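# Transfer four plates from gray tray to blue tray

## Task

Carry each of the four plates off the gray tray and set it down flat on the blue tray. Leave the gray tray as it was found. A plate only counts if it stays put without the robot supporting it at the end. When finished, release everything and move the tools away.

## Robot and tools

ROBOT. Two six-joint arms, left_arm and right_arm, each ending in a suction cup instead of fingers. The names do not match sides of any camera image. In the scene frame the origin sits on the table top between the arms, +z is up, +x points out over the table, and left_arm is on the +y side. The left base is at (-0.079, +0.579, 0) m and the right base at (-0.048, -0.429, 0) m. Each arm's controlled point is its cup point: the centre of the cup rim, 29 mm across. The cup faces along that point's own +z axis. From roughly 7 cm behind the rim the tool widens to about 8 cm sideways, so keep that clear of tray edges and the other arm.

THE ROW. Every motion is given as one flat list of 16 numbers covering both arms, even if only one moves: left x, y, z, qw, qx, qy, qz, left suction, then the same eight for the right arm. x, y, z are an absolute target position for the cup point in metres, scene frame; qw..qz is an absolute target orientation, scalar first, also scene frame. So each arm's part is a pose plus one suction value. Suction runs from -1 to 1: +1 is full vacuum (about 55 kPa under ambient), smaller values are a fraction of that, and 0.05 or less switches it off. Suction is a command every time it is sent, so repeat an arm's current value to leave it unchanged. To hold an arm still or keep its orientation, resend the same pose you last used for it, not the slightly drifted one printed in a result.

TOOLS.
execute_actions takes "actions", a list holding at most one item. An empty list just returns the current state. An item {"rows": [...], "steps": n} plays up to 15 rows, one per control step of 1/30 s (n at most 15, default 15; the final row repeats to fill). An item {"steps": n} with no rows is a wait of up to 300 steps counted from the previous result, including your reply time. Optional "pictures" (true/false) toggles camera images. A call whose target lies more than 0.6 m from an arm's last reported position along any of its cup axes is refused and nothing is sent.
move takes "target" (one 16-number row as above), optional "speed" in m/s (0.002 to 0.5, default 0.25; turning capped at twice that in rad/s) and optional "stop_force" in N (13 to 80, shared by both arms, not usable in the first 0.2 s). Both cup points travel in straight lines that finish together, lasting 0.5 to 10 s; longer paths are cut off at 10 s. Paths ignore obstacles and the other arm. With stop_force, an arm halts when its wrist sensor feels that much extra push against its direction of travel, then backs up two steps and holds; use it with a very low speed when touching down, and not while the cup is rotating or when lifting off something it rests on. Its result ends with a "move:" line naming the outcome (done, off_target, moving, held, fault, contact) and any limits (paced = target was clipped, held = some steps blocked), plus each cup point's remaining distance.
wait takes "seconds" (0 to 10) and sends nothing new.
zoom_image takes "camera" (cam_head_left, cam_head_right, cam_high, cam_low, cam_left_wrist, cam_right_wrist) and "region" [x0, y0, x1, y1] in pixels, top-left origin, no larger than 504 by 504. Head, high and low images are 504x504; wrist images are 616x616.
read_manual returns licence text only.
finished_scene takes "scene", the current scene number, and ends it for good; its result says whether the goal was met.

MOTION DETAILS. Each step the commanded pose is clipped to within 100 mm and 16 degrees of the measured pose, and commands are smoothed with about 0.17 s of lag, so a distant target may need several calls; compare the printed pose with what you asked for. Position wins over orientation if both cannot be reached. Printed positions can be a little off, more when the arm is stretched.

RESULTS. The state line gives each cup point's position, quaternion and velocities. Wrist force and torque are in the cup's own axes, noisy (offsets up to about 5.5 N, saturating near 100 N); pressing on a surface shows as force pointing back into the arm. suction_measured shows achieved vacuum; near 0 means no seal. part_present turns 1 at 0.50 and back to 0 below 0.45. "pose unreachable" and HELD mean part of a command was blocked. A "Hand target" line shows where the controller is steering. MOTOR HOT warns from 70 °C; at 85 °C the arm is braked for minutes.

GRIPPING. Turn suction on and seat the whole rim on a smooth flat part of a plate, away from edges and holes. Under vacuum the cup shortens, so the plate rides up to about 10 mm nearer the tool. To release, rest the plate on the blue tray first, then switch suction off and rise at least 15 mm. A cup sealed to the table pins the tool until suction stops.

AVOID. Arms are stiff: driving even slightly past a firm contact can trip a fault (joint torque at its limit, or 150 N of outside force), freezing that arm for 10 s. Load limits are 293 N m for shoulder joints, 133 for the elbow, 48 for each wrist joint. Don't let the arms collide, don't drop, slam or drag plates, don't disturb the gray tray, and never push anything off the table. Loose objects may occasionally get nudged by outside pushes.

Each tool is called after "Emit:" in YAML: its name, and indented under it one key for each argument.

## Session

Emit:
execute_actions:
  actions: []

Scene clock: 0.00 s of 8400.00 s.
left_arm: end_effector_position=(+0.5449, +0.6600, +0.2275) suction_measured=0.00 part_present=0 end_effector_quat_wxyz=(-0.000, -0.320, +0.947, -0.000) end_effector_velocity=(+0.000, +0.000, -0.000) end_effector_angular_velocity=(+0.001, -0.000, -0.000) | right_arm: end_effector_position=(+0.5709, -0.3136, +0.2281) suction_measured=0.00 part_present=0 end_effector_quat_wxyz=(+0.000, +0.168, +0.986, -0.000) end_effector_velocity=(-0.000, +0.000, -0.001) end_effector_angular_velocity=(+0.000, -0.000, -0.001)
Joint positions: left_arm=[-0.282 -1.556  2.144 -2.158 -1.572  2.339] | right_arm=[-0.28  -1.557  2.143 -2.158 -1.571 -2.899]
Joint velocities: left_arm=[-0.     0.     0.    -0.001  0.001  0.   ] | right_arm=[ 0.     0.     0.001 -0.002  0.     0.001]
Joint torques (N m, as the arm reports them, + toward a larger angle): no reading
Wrist force (N, on the end effector, along its own x y z axes, offset not removed): no reading
Wrist torque (N m, same axes, about the end effector's origin, offset not removed): no reading
Hand target (left_arm): +0.545, +0.660, +0.228; -0.000, -0.320, +0.947, -0.000
Hand target (right_arm): +0.571, -0.314, +0.228; +0.000, +0.168, +0.986, -0.000

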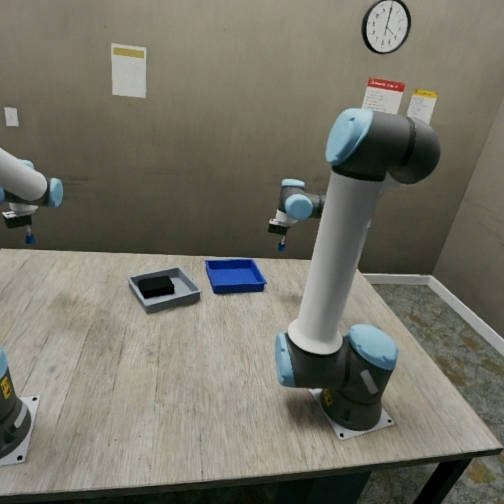

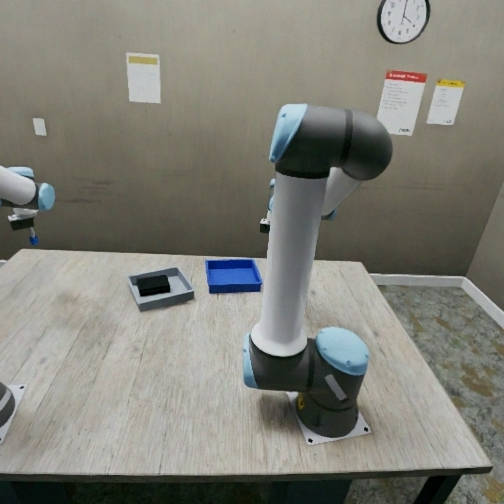

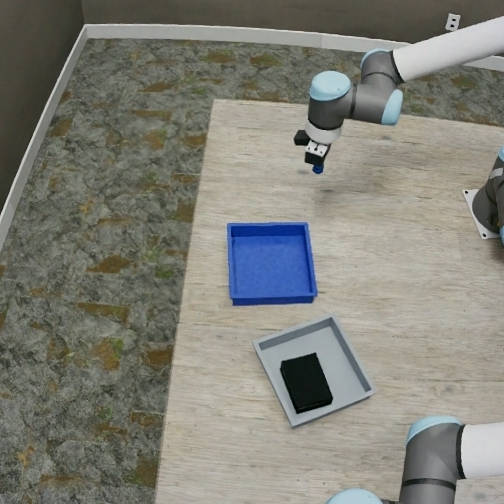

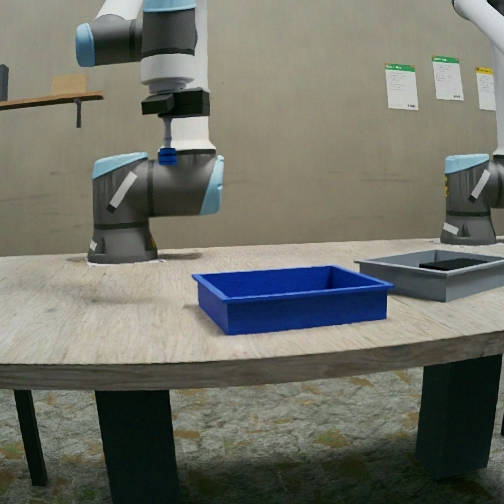

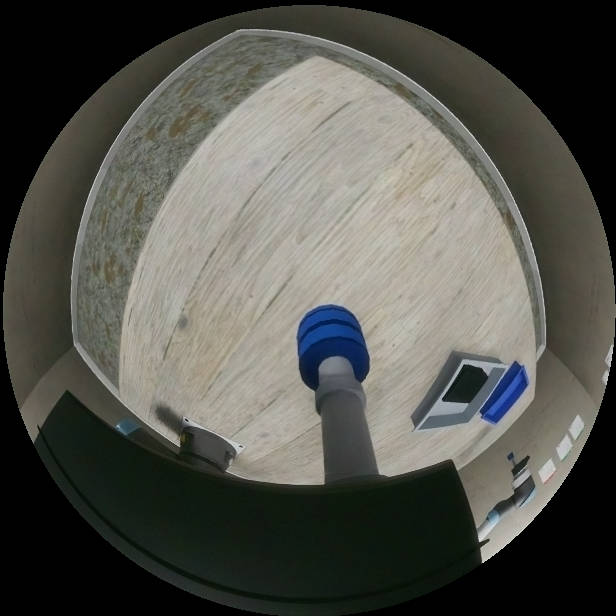

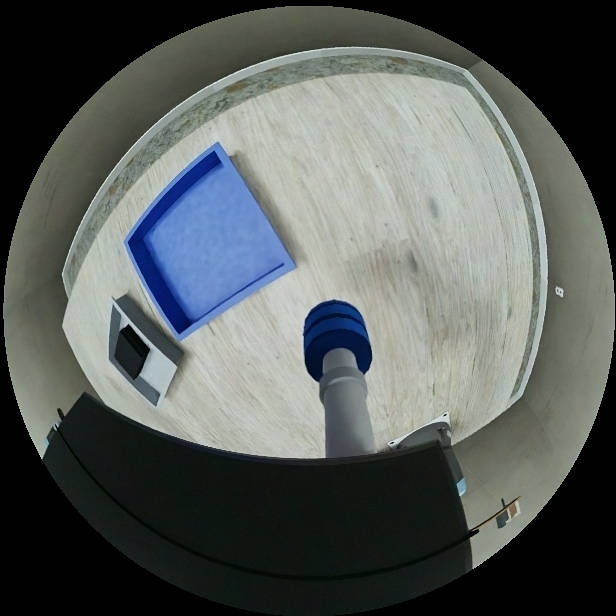

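Emit:
move:
  target: [0.5449,0.66,0.2275,0,-0.320,0.947,0,0, 0.579,0.199,0.09,0,-0.1736,0.9848,0,0]
  speed: 0.45

Scene clock: 3.70 s of 8400.00 s.
left_arm: end_effector_position=(+0.5449, +0.6600, +0.2275) suction_measured=0.00 part_present=0 end_effector_quat_wxyz=(-0.000, -0.320, +0.947, +0.000) end_effector_velocity=(+0.001, -0.000, +0.001) end_effector_angular_velocity=(-0.001, -0.001, -0.000) | right_arm: end_effector_position=(+0.5789, +0.1989, +0.0902) suction_measured=0.00 part_present=0 end_effector_quat_wxyz=(+0.000, -0.173, +0.985, +0.000) end_effector_velocity=(+0.002, +0.003, -0.001) end_effector_angular_velocity=(+0.001, +0.000, +0.003)
Joint positions: left_arm=[-0.282 -1.557  2.144 -2.158 -1.571  2.339] | right_arm=[ 0.404 -1.035  1.736 -2.272 -1.571 -2.902]
Joint velocities: left_arm=[ 0.    -0.    -0.001 -0.    -0.001  0.   ] | right_arm=[ 0.001  0.005 -0.006  0.001  0.001 -0.001]
Joint torques (N m, as the arm reports them, + toward a larger angle): left_arm=[-15.13 -51.39 -32.78  -7.49   4.25  -1.77] | right_arm=[ 15.55 -62.4  -44.34  -0.17  -3.91  -1.58]
Wrist force (N, on the end effector, along its own x y z axes, offset not removed): left_arm=[1.9 -1.0 3.5] | right_arm=[0.5 1.7 -0.4]
Wrist torque (N m, same axes, about the end effector's origin, offset not removed): left_arm=[-0.27 0.10 0.11] | right_arm=[-0.05 -0.28 0.01]
Hand target (left_arm): +0.545, +0.660, +0.227; -0.000, -0.320, +0.947, +0.000
Hand target (right_arm): +0.579, +0.199, +0.090; +0.000, -0.174, +0.985, +0.000
Off the commanded pose (left_arm): 0.000 m, 0 deg.
Off the commanded pose (right_arm): 0.000 m, 0 deg.
move: done; limits=paced

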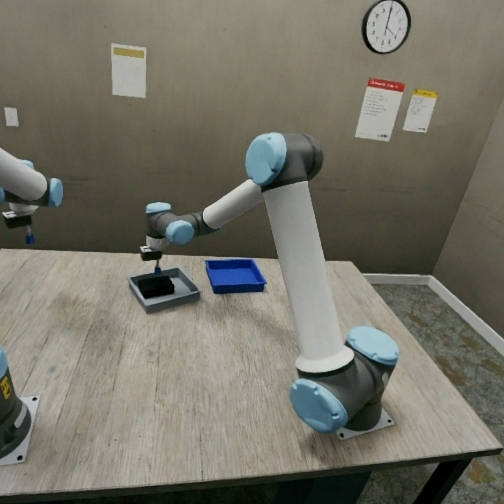

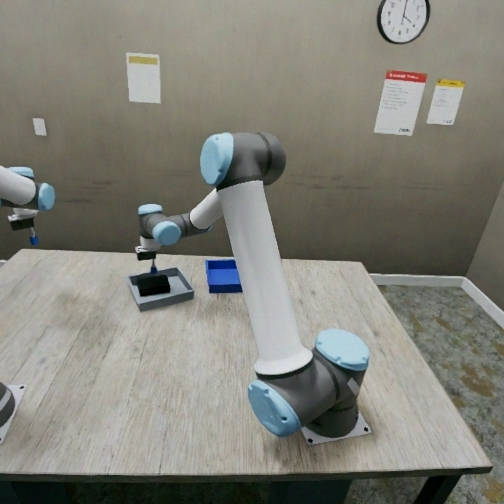

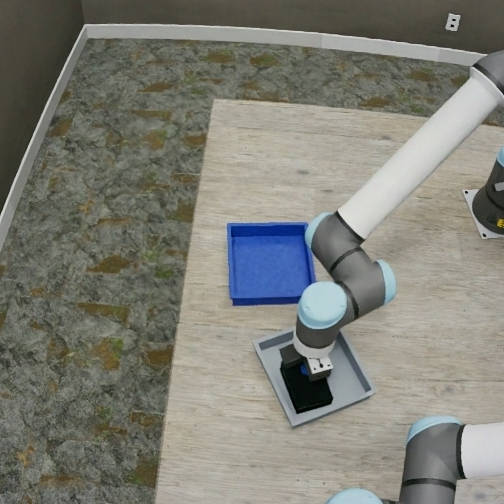

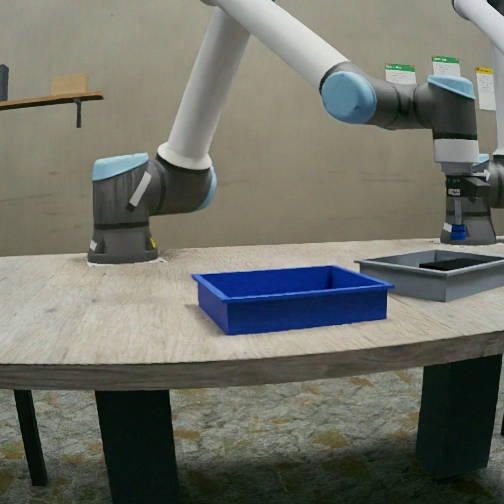

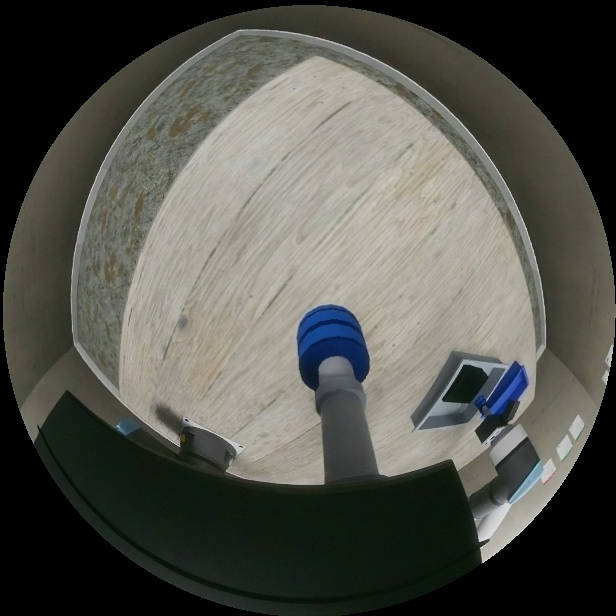

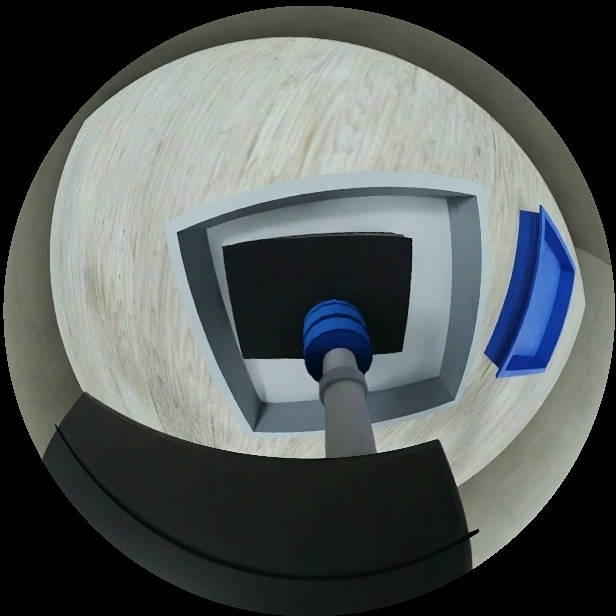

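Emit:
move:
  target: [0.5449,0.66,0.2275,0,-0.320,0.947,0,0, 0.572,0.203,0.042,0,-0.1736,0.9848,0,1]
  speed: 0.06
  stop_force: 13

Scene clock: 6.17 s of 8400.00 s.
left_arm: end_effector_position=(+0.5449, +0.6600, +0.2275) suction_measured=0.00 part_present=0 end_effector_quat_wxyz=(+0.000, -0.320, +0.947, +0.000) end_effector_velocity=(-0.000, +0.000, -0.000) end_effector_angular_velocity=(+0.001, +0.000, +0.001) | right_arm: end_effector_position=(+0.5721, +0.2030, +0.0423) suction_measured=0.39 part_present=0 end_effector_quat_wxyz=(-0.000, -0.174, +0.985, +0.000) end_effector_velocity=(+0.000, +0.001, -0.002) end_effector_angular_velocity=(-0.000, -0.001, +0.000)
Joint positions: left_arm=[-0.282 -1.557  2.144 -2.158 -1.571  2.339] | right_arm=[ 0.413 -0.984  1.758 -2.345 -1.571 -2.894]
Joint velocities: left_arm=[-0.     0.     0.     0.     0.001 -0.001] | right_arm=[ 0.001  0.003 -0.    -0.004 -0.001  0.   ]
Joint torques (N m, as the arm reports them, + toward a larger angle): left_arm=[-14.9  -47.05 -31.84  -6.79   4.    -1.25] | right_arm=[ 16.74 -63.87 -25.49  -6.46  -3.92   2.77]
Wrist force (N, on the end effector, along its own x y z axes, offset not removed): left_arm=[0.8 0.3 4.1] | right_arm=[0.9 -0.2 -1.2]
Wrist torque (N m, same axes, about the end effector's origin, offset not removed): left_arm=[-0.10 0.20 0.18] | right_arm=[-0.28 -0.30 -0.04]
Hand target (left_arm): +0.545, +0.660, +0.227; +0.000, -0.320, +0.947, +0.000
Hand target (right_arm): +0.572, +0.203, +0.042; -0.000, -0.174, +0.985, +0.000
Off the commanded pose (left_arm): 0.000 m, 0 deg.
Off the commanded pose (right_arm): 0.000 m, 0 deg.
move: done

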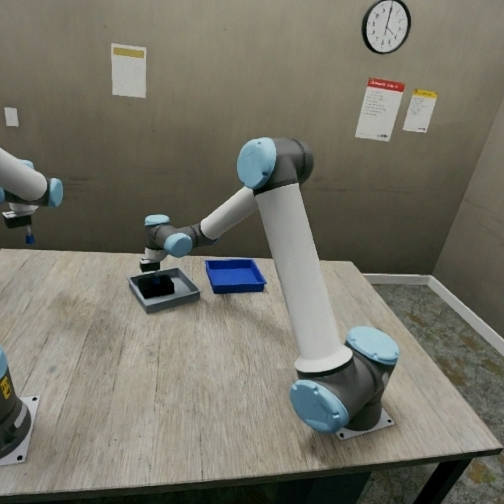

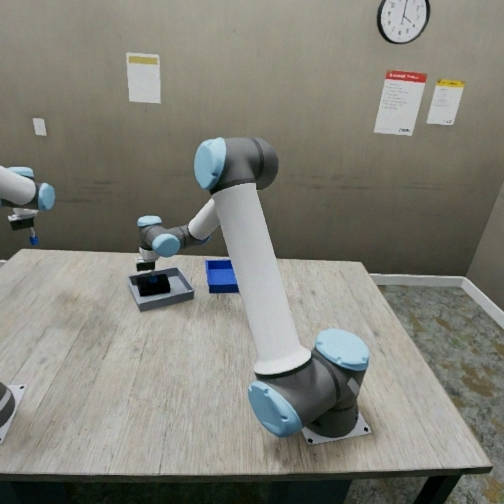

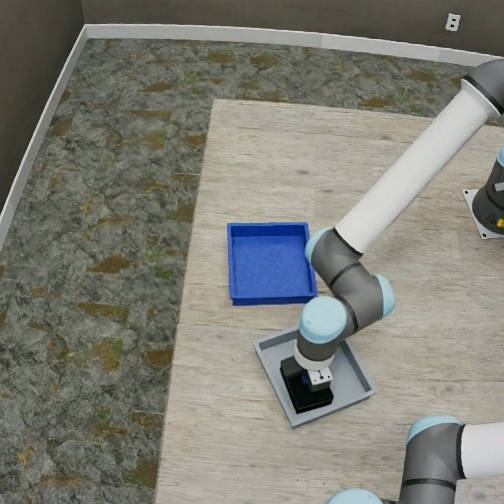

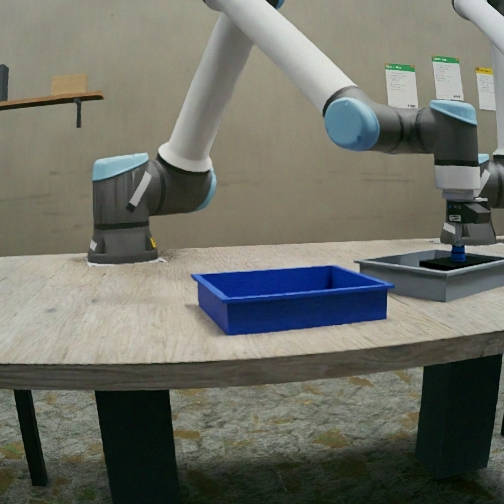

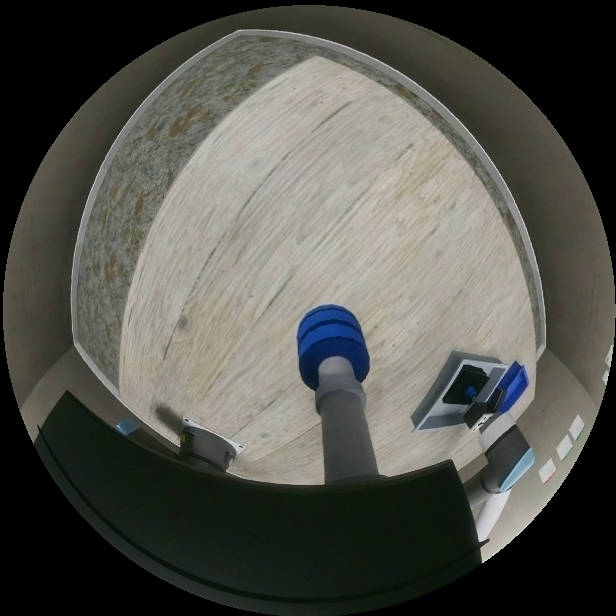

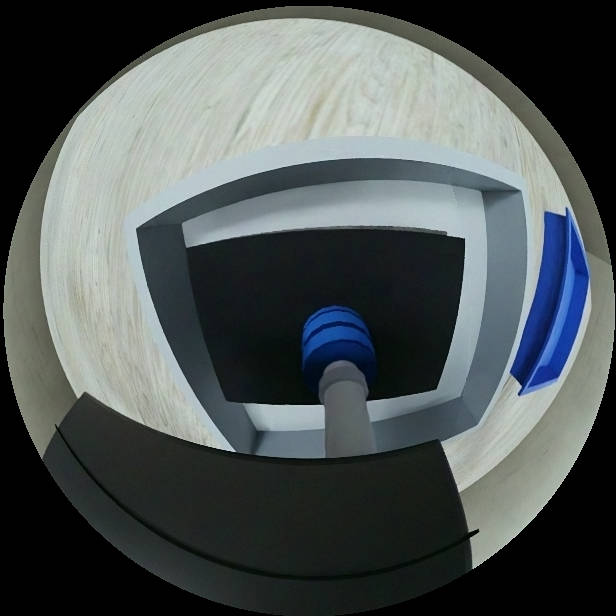

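Emit:
move:
  target: [0.5449,0.66,0.2275,0,-0.320,0.947,0,0, 0.572,0.203,0.088,0,-0.1736,0.9848,0,1]
  speed: 0.1

Scene clock: 7.67 s of 8400.00 s.
left_arm: end_effector_position=(+0.5449, +0.6600, +0.2275) suction_measured=0.00 part_present=0 end_effector_quat_wxyz=(+0.000, -0.320, +0.947, +0.000) end_effector_velocity=(+0.001, -0.000, +0.001) end_effector_angular_velocity=(+0.000, -0.002, -0.000) | right_arm: end_effector_position=(+0.5719, +0.2030, +0.0877) suction_measured=0.98 part_present=1 end_effector_quat_wxyz=(+0.000, -0.174, +0.985, +0.000) end_effector_velocity=(-0.000, +0.001, +0.003) end_effector_angular_velocity=(+0.001, -0.001, +0.000)
Joint positions: left_arm=[-0.282 -1.557  2.144 -2.158 -1.571  2.339] | right_arm=[ 0.413 -1.035  1.741 -2.277 -1.571 -2.894]
Joint velocities: left_arm=[-0.    -0.    -0.001 -0.     0.001  0.   ] | right_arm=[ 0.    -0.003 -0.002  0.004  0.     0.   ]
Joint torques (N m, as the arm reports them, + toward a larger angle): left_arm=[-11.59 -46.05 -31.96  -7.2    3.88  -1.47] | right_arm=[  9.98 -93.69 -43.19  -0.11  -3.92   1.48]
Wrist force (N, on the end effector, along its own x y z axes, offset not removed): left_arm=[3.5 -0.6 1.9] | right_arm=[0.5 -1.2 0.0]
Wrist torque (N m, same axes, about the end effector's origin, offset not removed): left_arm=[-0.19 -0.15 0.09] | right_arm=[-0.37 -0.16 0.03]
Hand target (left_arm): +0.545, +0.660, +0.228; +0.000, -0.320, +0.947, +0.000
Hand target (right_arm): +0.572, +0.203, +0.088; +0.000, -0.174, +0.985, +0.000
Off the commanded pose (left_arm): 0.000 m, 0 deg.
Off the commanded pose (right_arm): 0.000 m, 0 deg.
move: done

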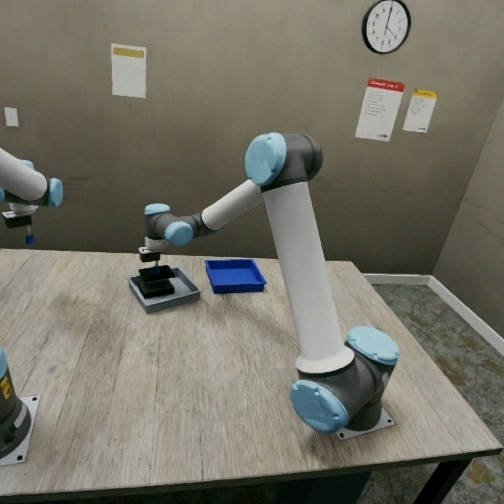

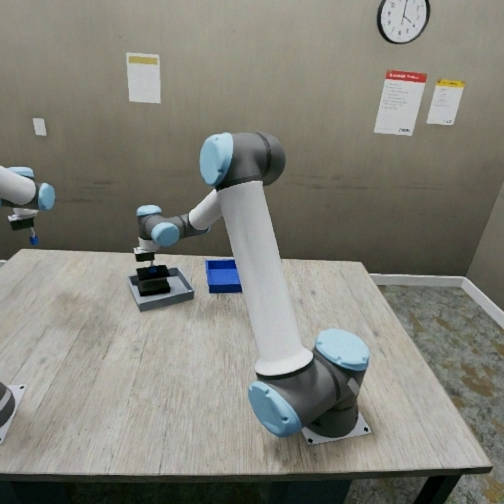

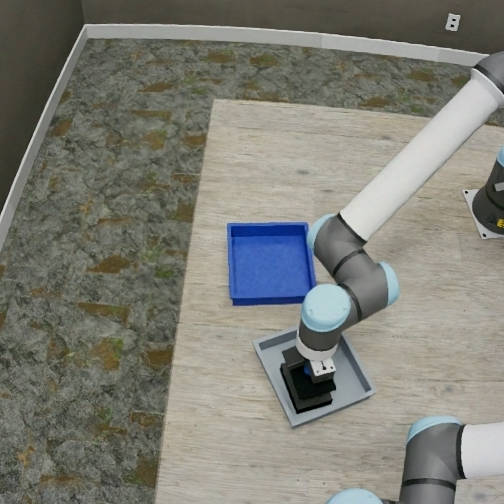

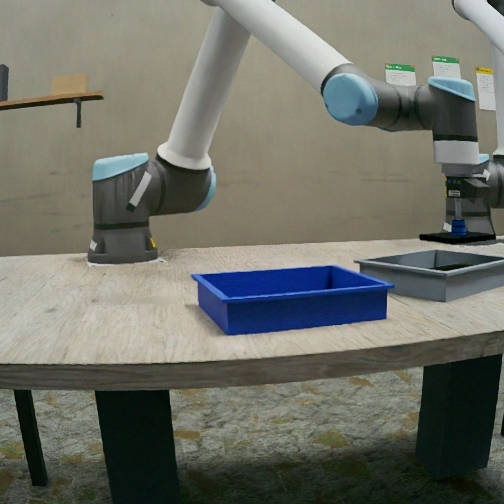

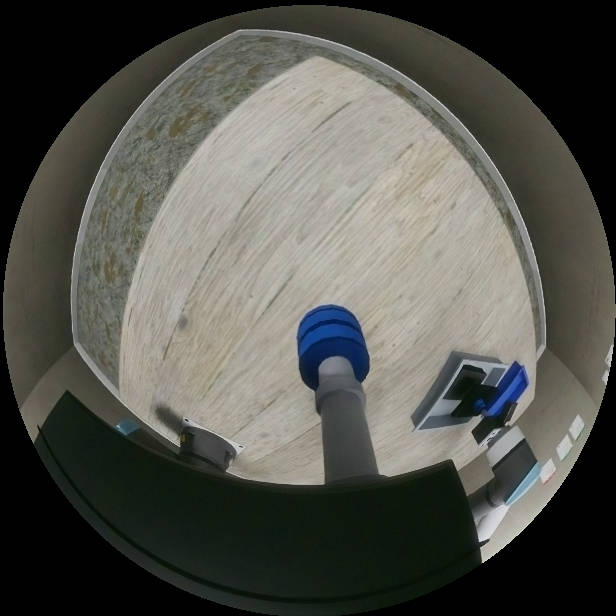

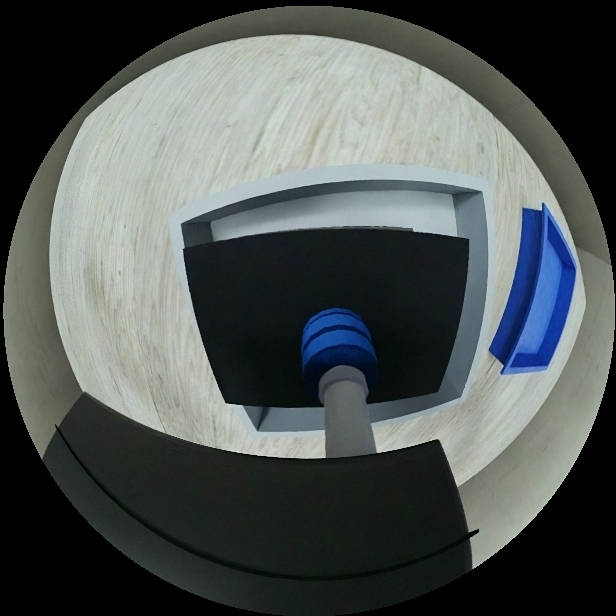

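Emit:
move:
  target: [0.5449,0.66,0.2275,0,-0.320,0.947,0,0, 0.70,-0.13,0.088,0,-0.052,0.9986,0,1]
  speed: 0.4

Scene clock: 9.90 s of 8400.00 s.
left_arm: end_effector_position=(+0.5449, +0.6600, +0.2275) suction_measured=0.00 part_present=0 end_effector_quat_wxyz=(+0.000, -0.320, +0.947, +0.000) end_effector_velocity=(+0.000, +0.000, +0.000) end_effector_angular_velocity=(+0.001, -0.000, +0.000) | right_arm: end_effector_position=(+0.7000, -0.1298, +0.0880) suction_measured=0.98 part_present=1 end_effector_quat_wxyz=(-0.000, -0.052, +0.999, -0.000) end_effector_velocity=(+0.002, -0.002, +0.000) end_effector_angular_velocity=(+0.001, -0.001, -0.000)
Joint positions: left_arm=[-0.282 -1.557  2.144 -2.158 -1.571  2.339] | right_arm=[-0.022 -1.137  1.911 -2.345 -1.571 -3.083]
Joint velocities: left_arm=[-0.    -0.    -0.     0.     0.001 -0.   ] | right_arm=[-0.003  0.001 -0.002  0.001  0.001 -0.003]
Joint torques (N m, as the arm reports them, + toward a larger angle): left_arm=[-14.59 -49.04 -30.81  -7.08   3.85  -1.52] | right_arm=[-15.49 -54.01 -42.31  -0.23   4.02  -1.86]
Wrist force (N, on the end effector, along its own x y z axes, offset not removed): left_arm=[3.2 1.4 1.9] | right_arm=[0.0 -1.3 4.2]
Wrist torque (N m, same axes, about the end effector's origin, offset not removed): left_arm=[0.10 -0.18 0.20] | right_arm=[-0.48 -0.12 -0.04]
Hand target (left_arm): +0.545, +0.660, +0.228; +0.000, -0.320, +0.947, +0.000
Hand target (right_arm): +0.700, -0.130, +0.088; -0.000, -0.052, +0.999, -0.000
Off the commanded pose (left_arm): 0.000 m, 0 deg.
Off the commanded pose (right_arm): 0.000 m, 0 deg.
move: done

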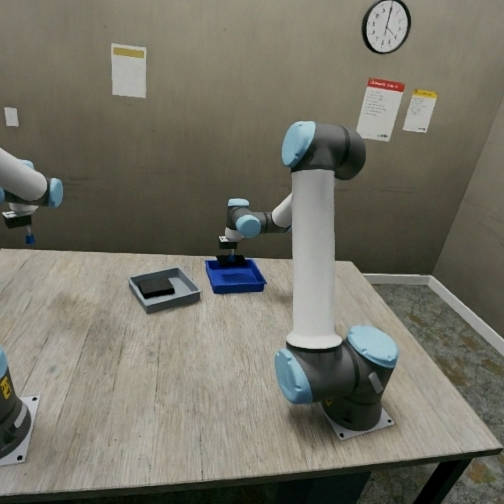

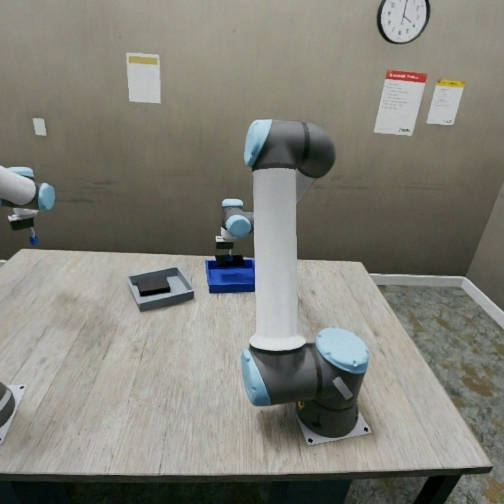

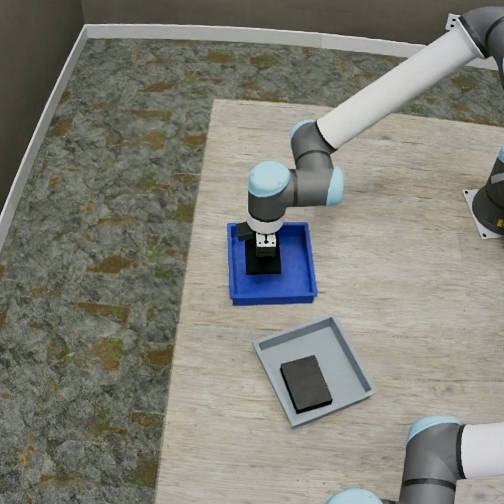

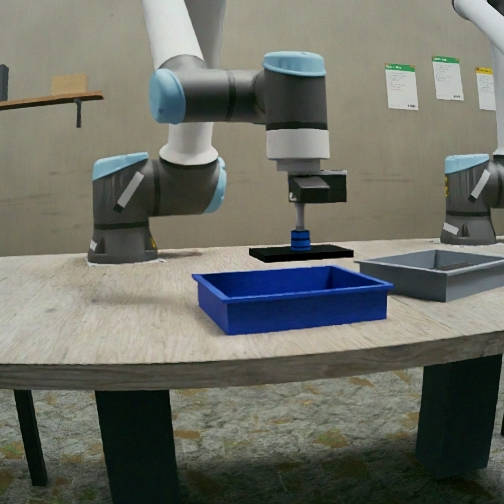

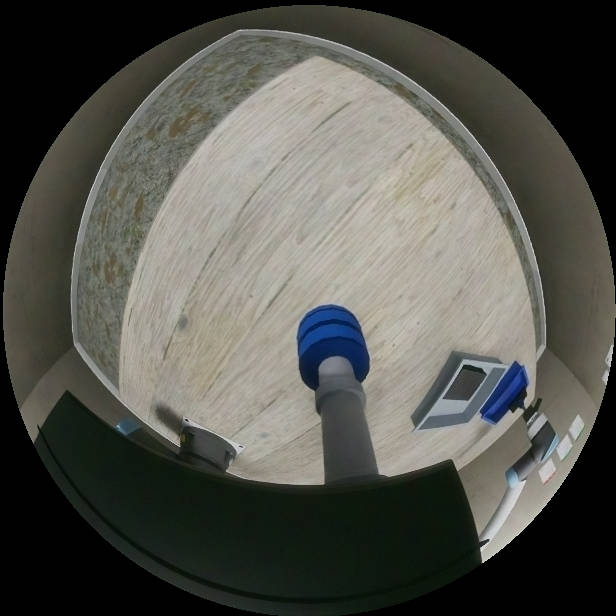

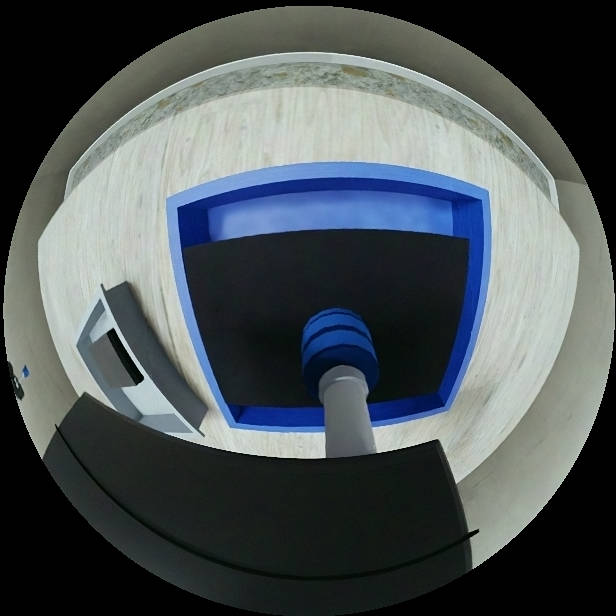

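Emit:
move:
  target: [0.5449,0.66,0.2275,0,-0.320,0.947,0,0, 0.685,-0.135,0.010,0,-0.052,0.9986,0,1]
  speed: 0.13

Emit:
move:
  target: [0.5449,0.66,0.2275,0,-0.320,0.947,0,0, 0.685,-0.135,-0.004,0,-0.052,0.9986,0,1]
  speed: 0.004
  stop_force: 13

Scene clock: 11.83 s of 8400.00 s.
left_arm: end_effector_position=(+0.5449, +0.6600, +0.2275) suction_measured=0.00 part_present=0 end_effector_quat_wxyz=(+0.000, -0.320, +0.947, +0.000) end_effector_velocity=(+0.000, +0.000, +0.001) end_effector_angular_velocity=(+0.001, -0.001, -0.000) | right_arm: end_effector_position=(+0.6851, -0.1350, +0.0103) suction_measured=1.00 part_present=1 end_effector_quat_wxyz=(-0.000, -0.052, +0.999, -0.000) end_effector_velocity=(-0.001, +0.000, -0.004) end_effector_angular_velocity=(-0.000, +0.002, -0.000)
Joint positions: left_arm=[-0.282 -1.557  2.144 -2.158 -1.571  2.339] | right_arm=[-0.025 -1.054  1.971 -2.488 -1.571 -3.087]
Joint velocities: left_arm=[-0.    -0.001 -0.001  0.     0.001  0.   ] | right_arm=[ 0.     0.005  0.003 -0.006 -0.     0.001]
Joint torques (N m, as the arm reports them, + toward a larger angle): left_arm=[-14.5  -47.51 -32.43  -6.45   3.7   -1.52] | right_arm=[-19.44 -58.23 -20.53  -6.87   4.02  -1.82]
Wrist force (N, on the end effector, along its own x y z axes, offset not removed): left_arm=[2.3 0.2 3.9] | right_arm=[-1.5 1.9 0.3]
Wrist torque (N m, same axes, about the end effector's origin, offset not removed): left_arm=[-0.10 -0.10 0.11] | right_arm=[-0.04 0.14 -0.03]
Hand target (left_arm): +0.545, +0.660, +0.228; +0.000, -0.320, +0.947, +0.000
Hand target (right_arm): +0.685, -0.135, +0.010; -0.000, -0.052, +0.999, -0.000
Off the commanded pose (left_arm): 0.000 m, 0 deg.
Off the commanded pose (right_arm): 0.000 m, 0 deg.
move: done

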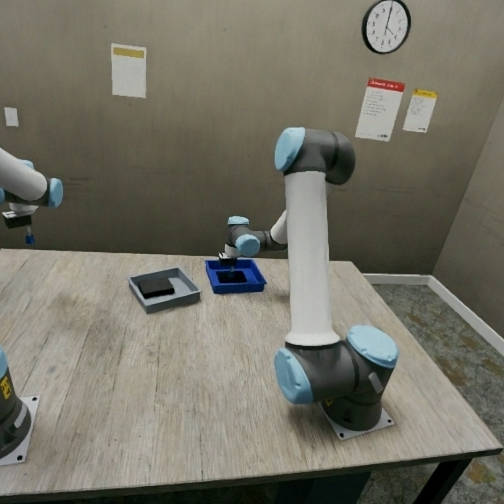

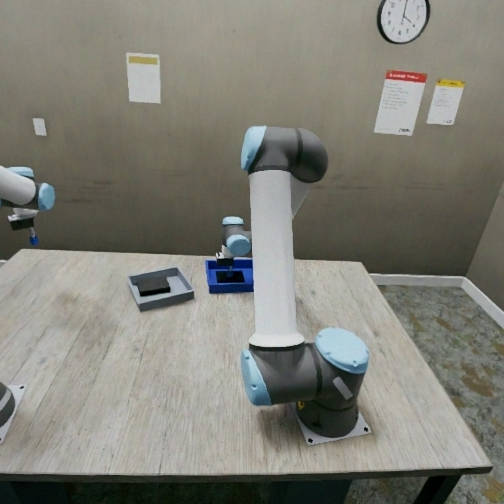

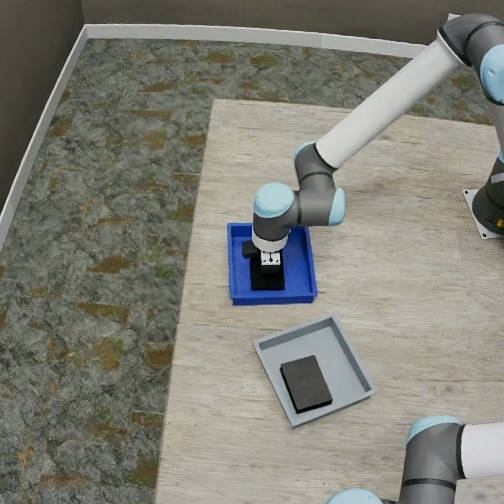

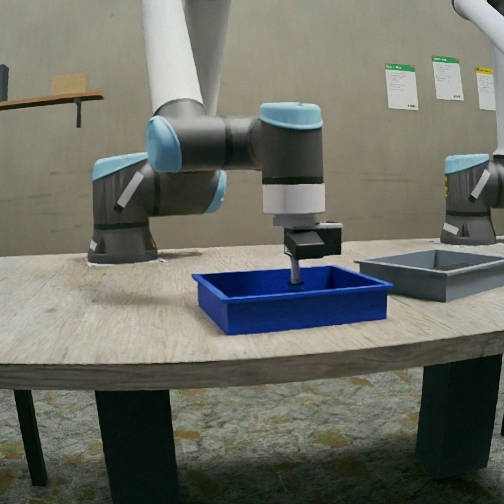

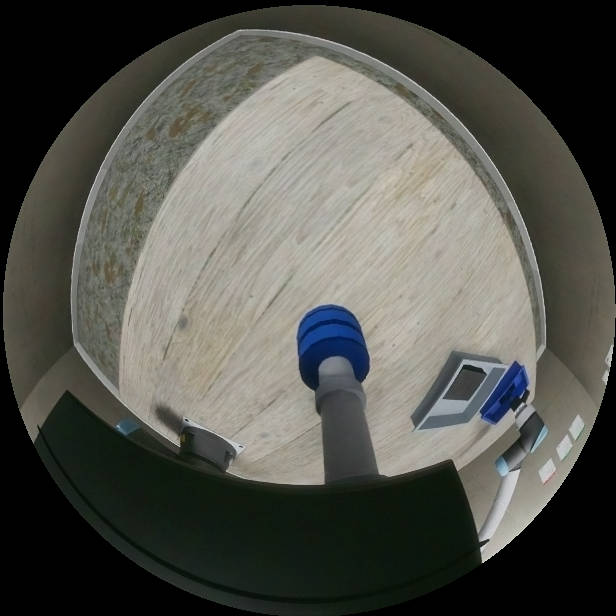

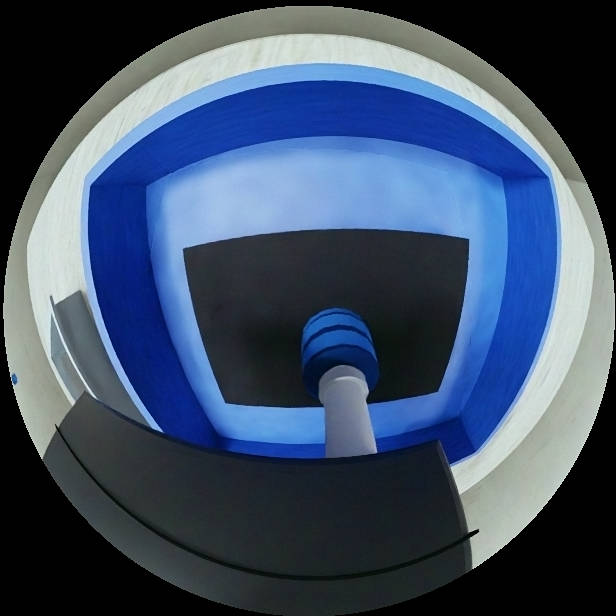

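Scene clock: 13.87 s of 8400.00 s.
left_arm: end_effector_position=(+0.5449, +0.6600, +0.2275) suction_measured=0.00 part_present=0 end_effector_quat_wxyz=(+0.000, -0.320, +0.947, +0.000) end_effector_velocity=(-0.000, -0.000, -0.000) end_effector_angular_velocity=(-0.001, +0.001, -0.001) | right_arm: end_effector_position=(+0.6851, -0.1350, +0.0037) suction_measured=0.96 part_present=1 end_effector_quat_wxyz=(+0.000, -0.052, +0.999, +0.000) end_effector_velocity=(-0.001, +0.000, +0.000) end_effector_angular_velocity=(-0.002, +0.004, +0.000)
Joint positions: left_arm=[-0.282 -1.557  2.144 -2.158 -1.571  2.339] | right_arm=[-0.025 -1.044  1.973 -2.499 -1.571 -3.087]
Joint velocities: left_arm=[-0.    -0.     0.     0.    -0.001  0.   ] | right_arm=[ 0.001 -0.001 -0.     0.006 -0.001  0.   ]
Joint torques (N m, as the arm reports them, + toward a larger angle): left_arm=[-12.39 -51.4  -33.48  -6.57   3.66  -1.78] | right_arm=[-17.9  -69.79 -18.21   0.32   3.91  -1.28]
Wrist force (N, on the end effector, along its own x y z axes, offset not removed): left_arm=[4.8 -0.4 4.4] | right_arm=[10.1 -1.2 -24.3]
Wrist torque (N m, same axes, about the end effector's origin, offset not removed): left_arm=[-0.21 -0.26 0.20] | right_arm=[-0.29 -0.28 0.06]
Hand target (left_arm): +0.545, +0.660, +0.228; +0.000, -0.320, +0.947, +0.000
Hand target (right_arm): +0.685, -0.135, +0.004; +0.000, -0.052, +0.999, -0.000
Off the commanded pose (left_arm): 0.000 m, 0 deg.
Off the commanded pose (right_arm): 0.008 m, 0 deg.
move: contact (right_arm)

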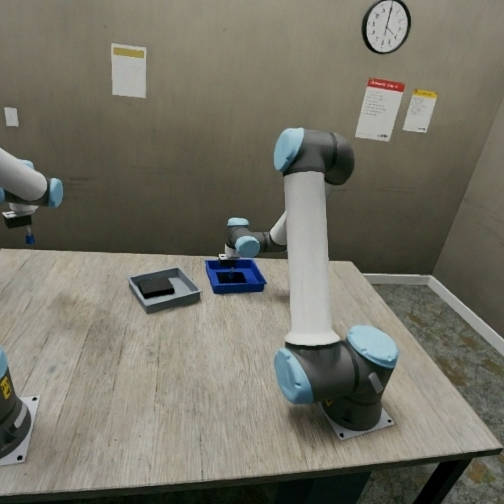

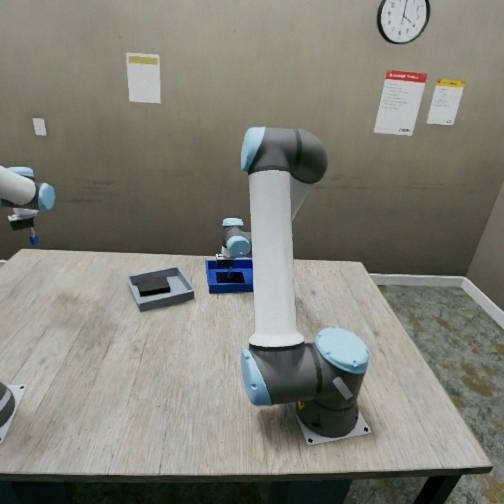

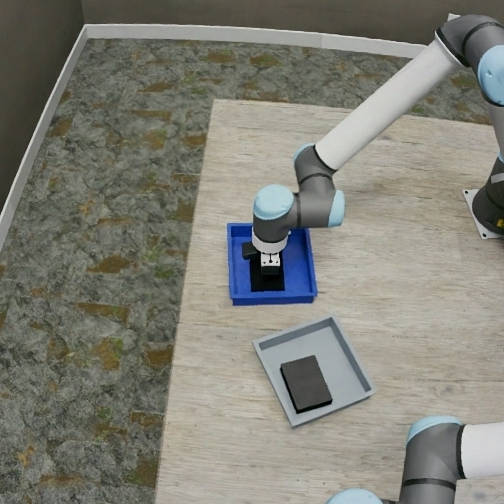

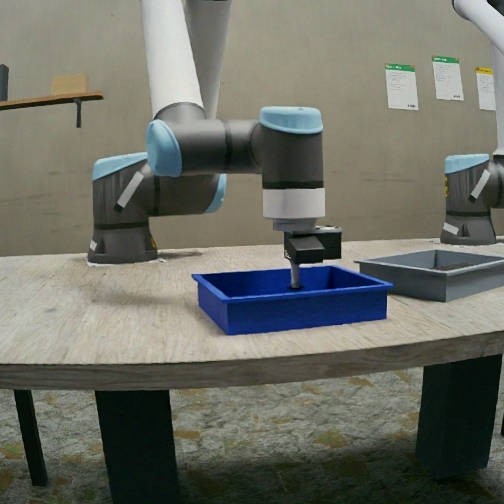

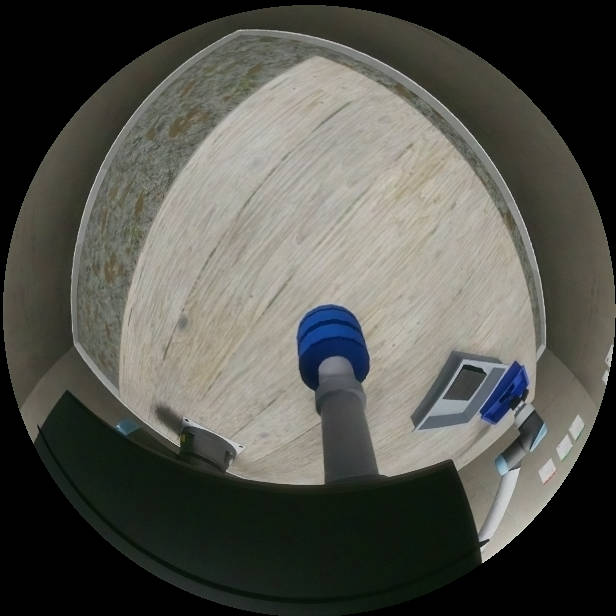

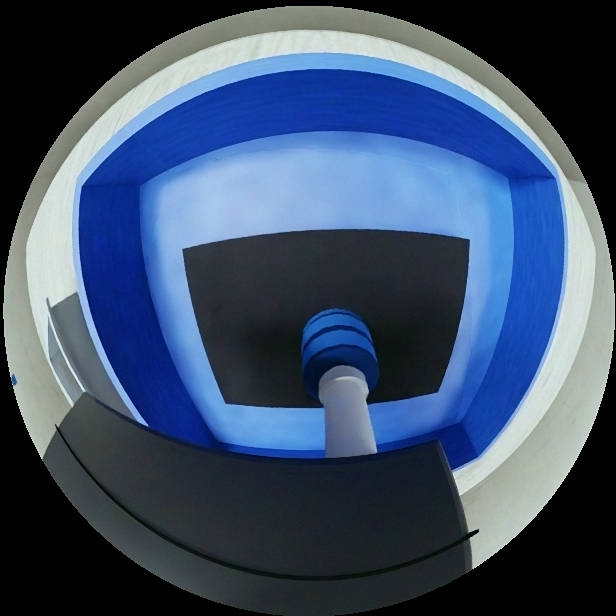

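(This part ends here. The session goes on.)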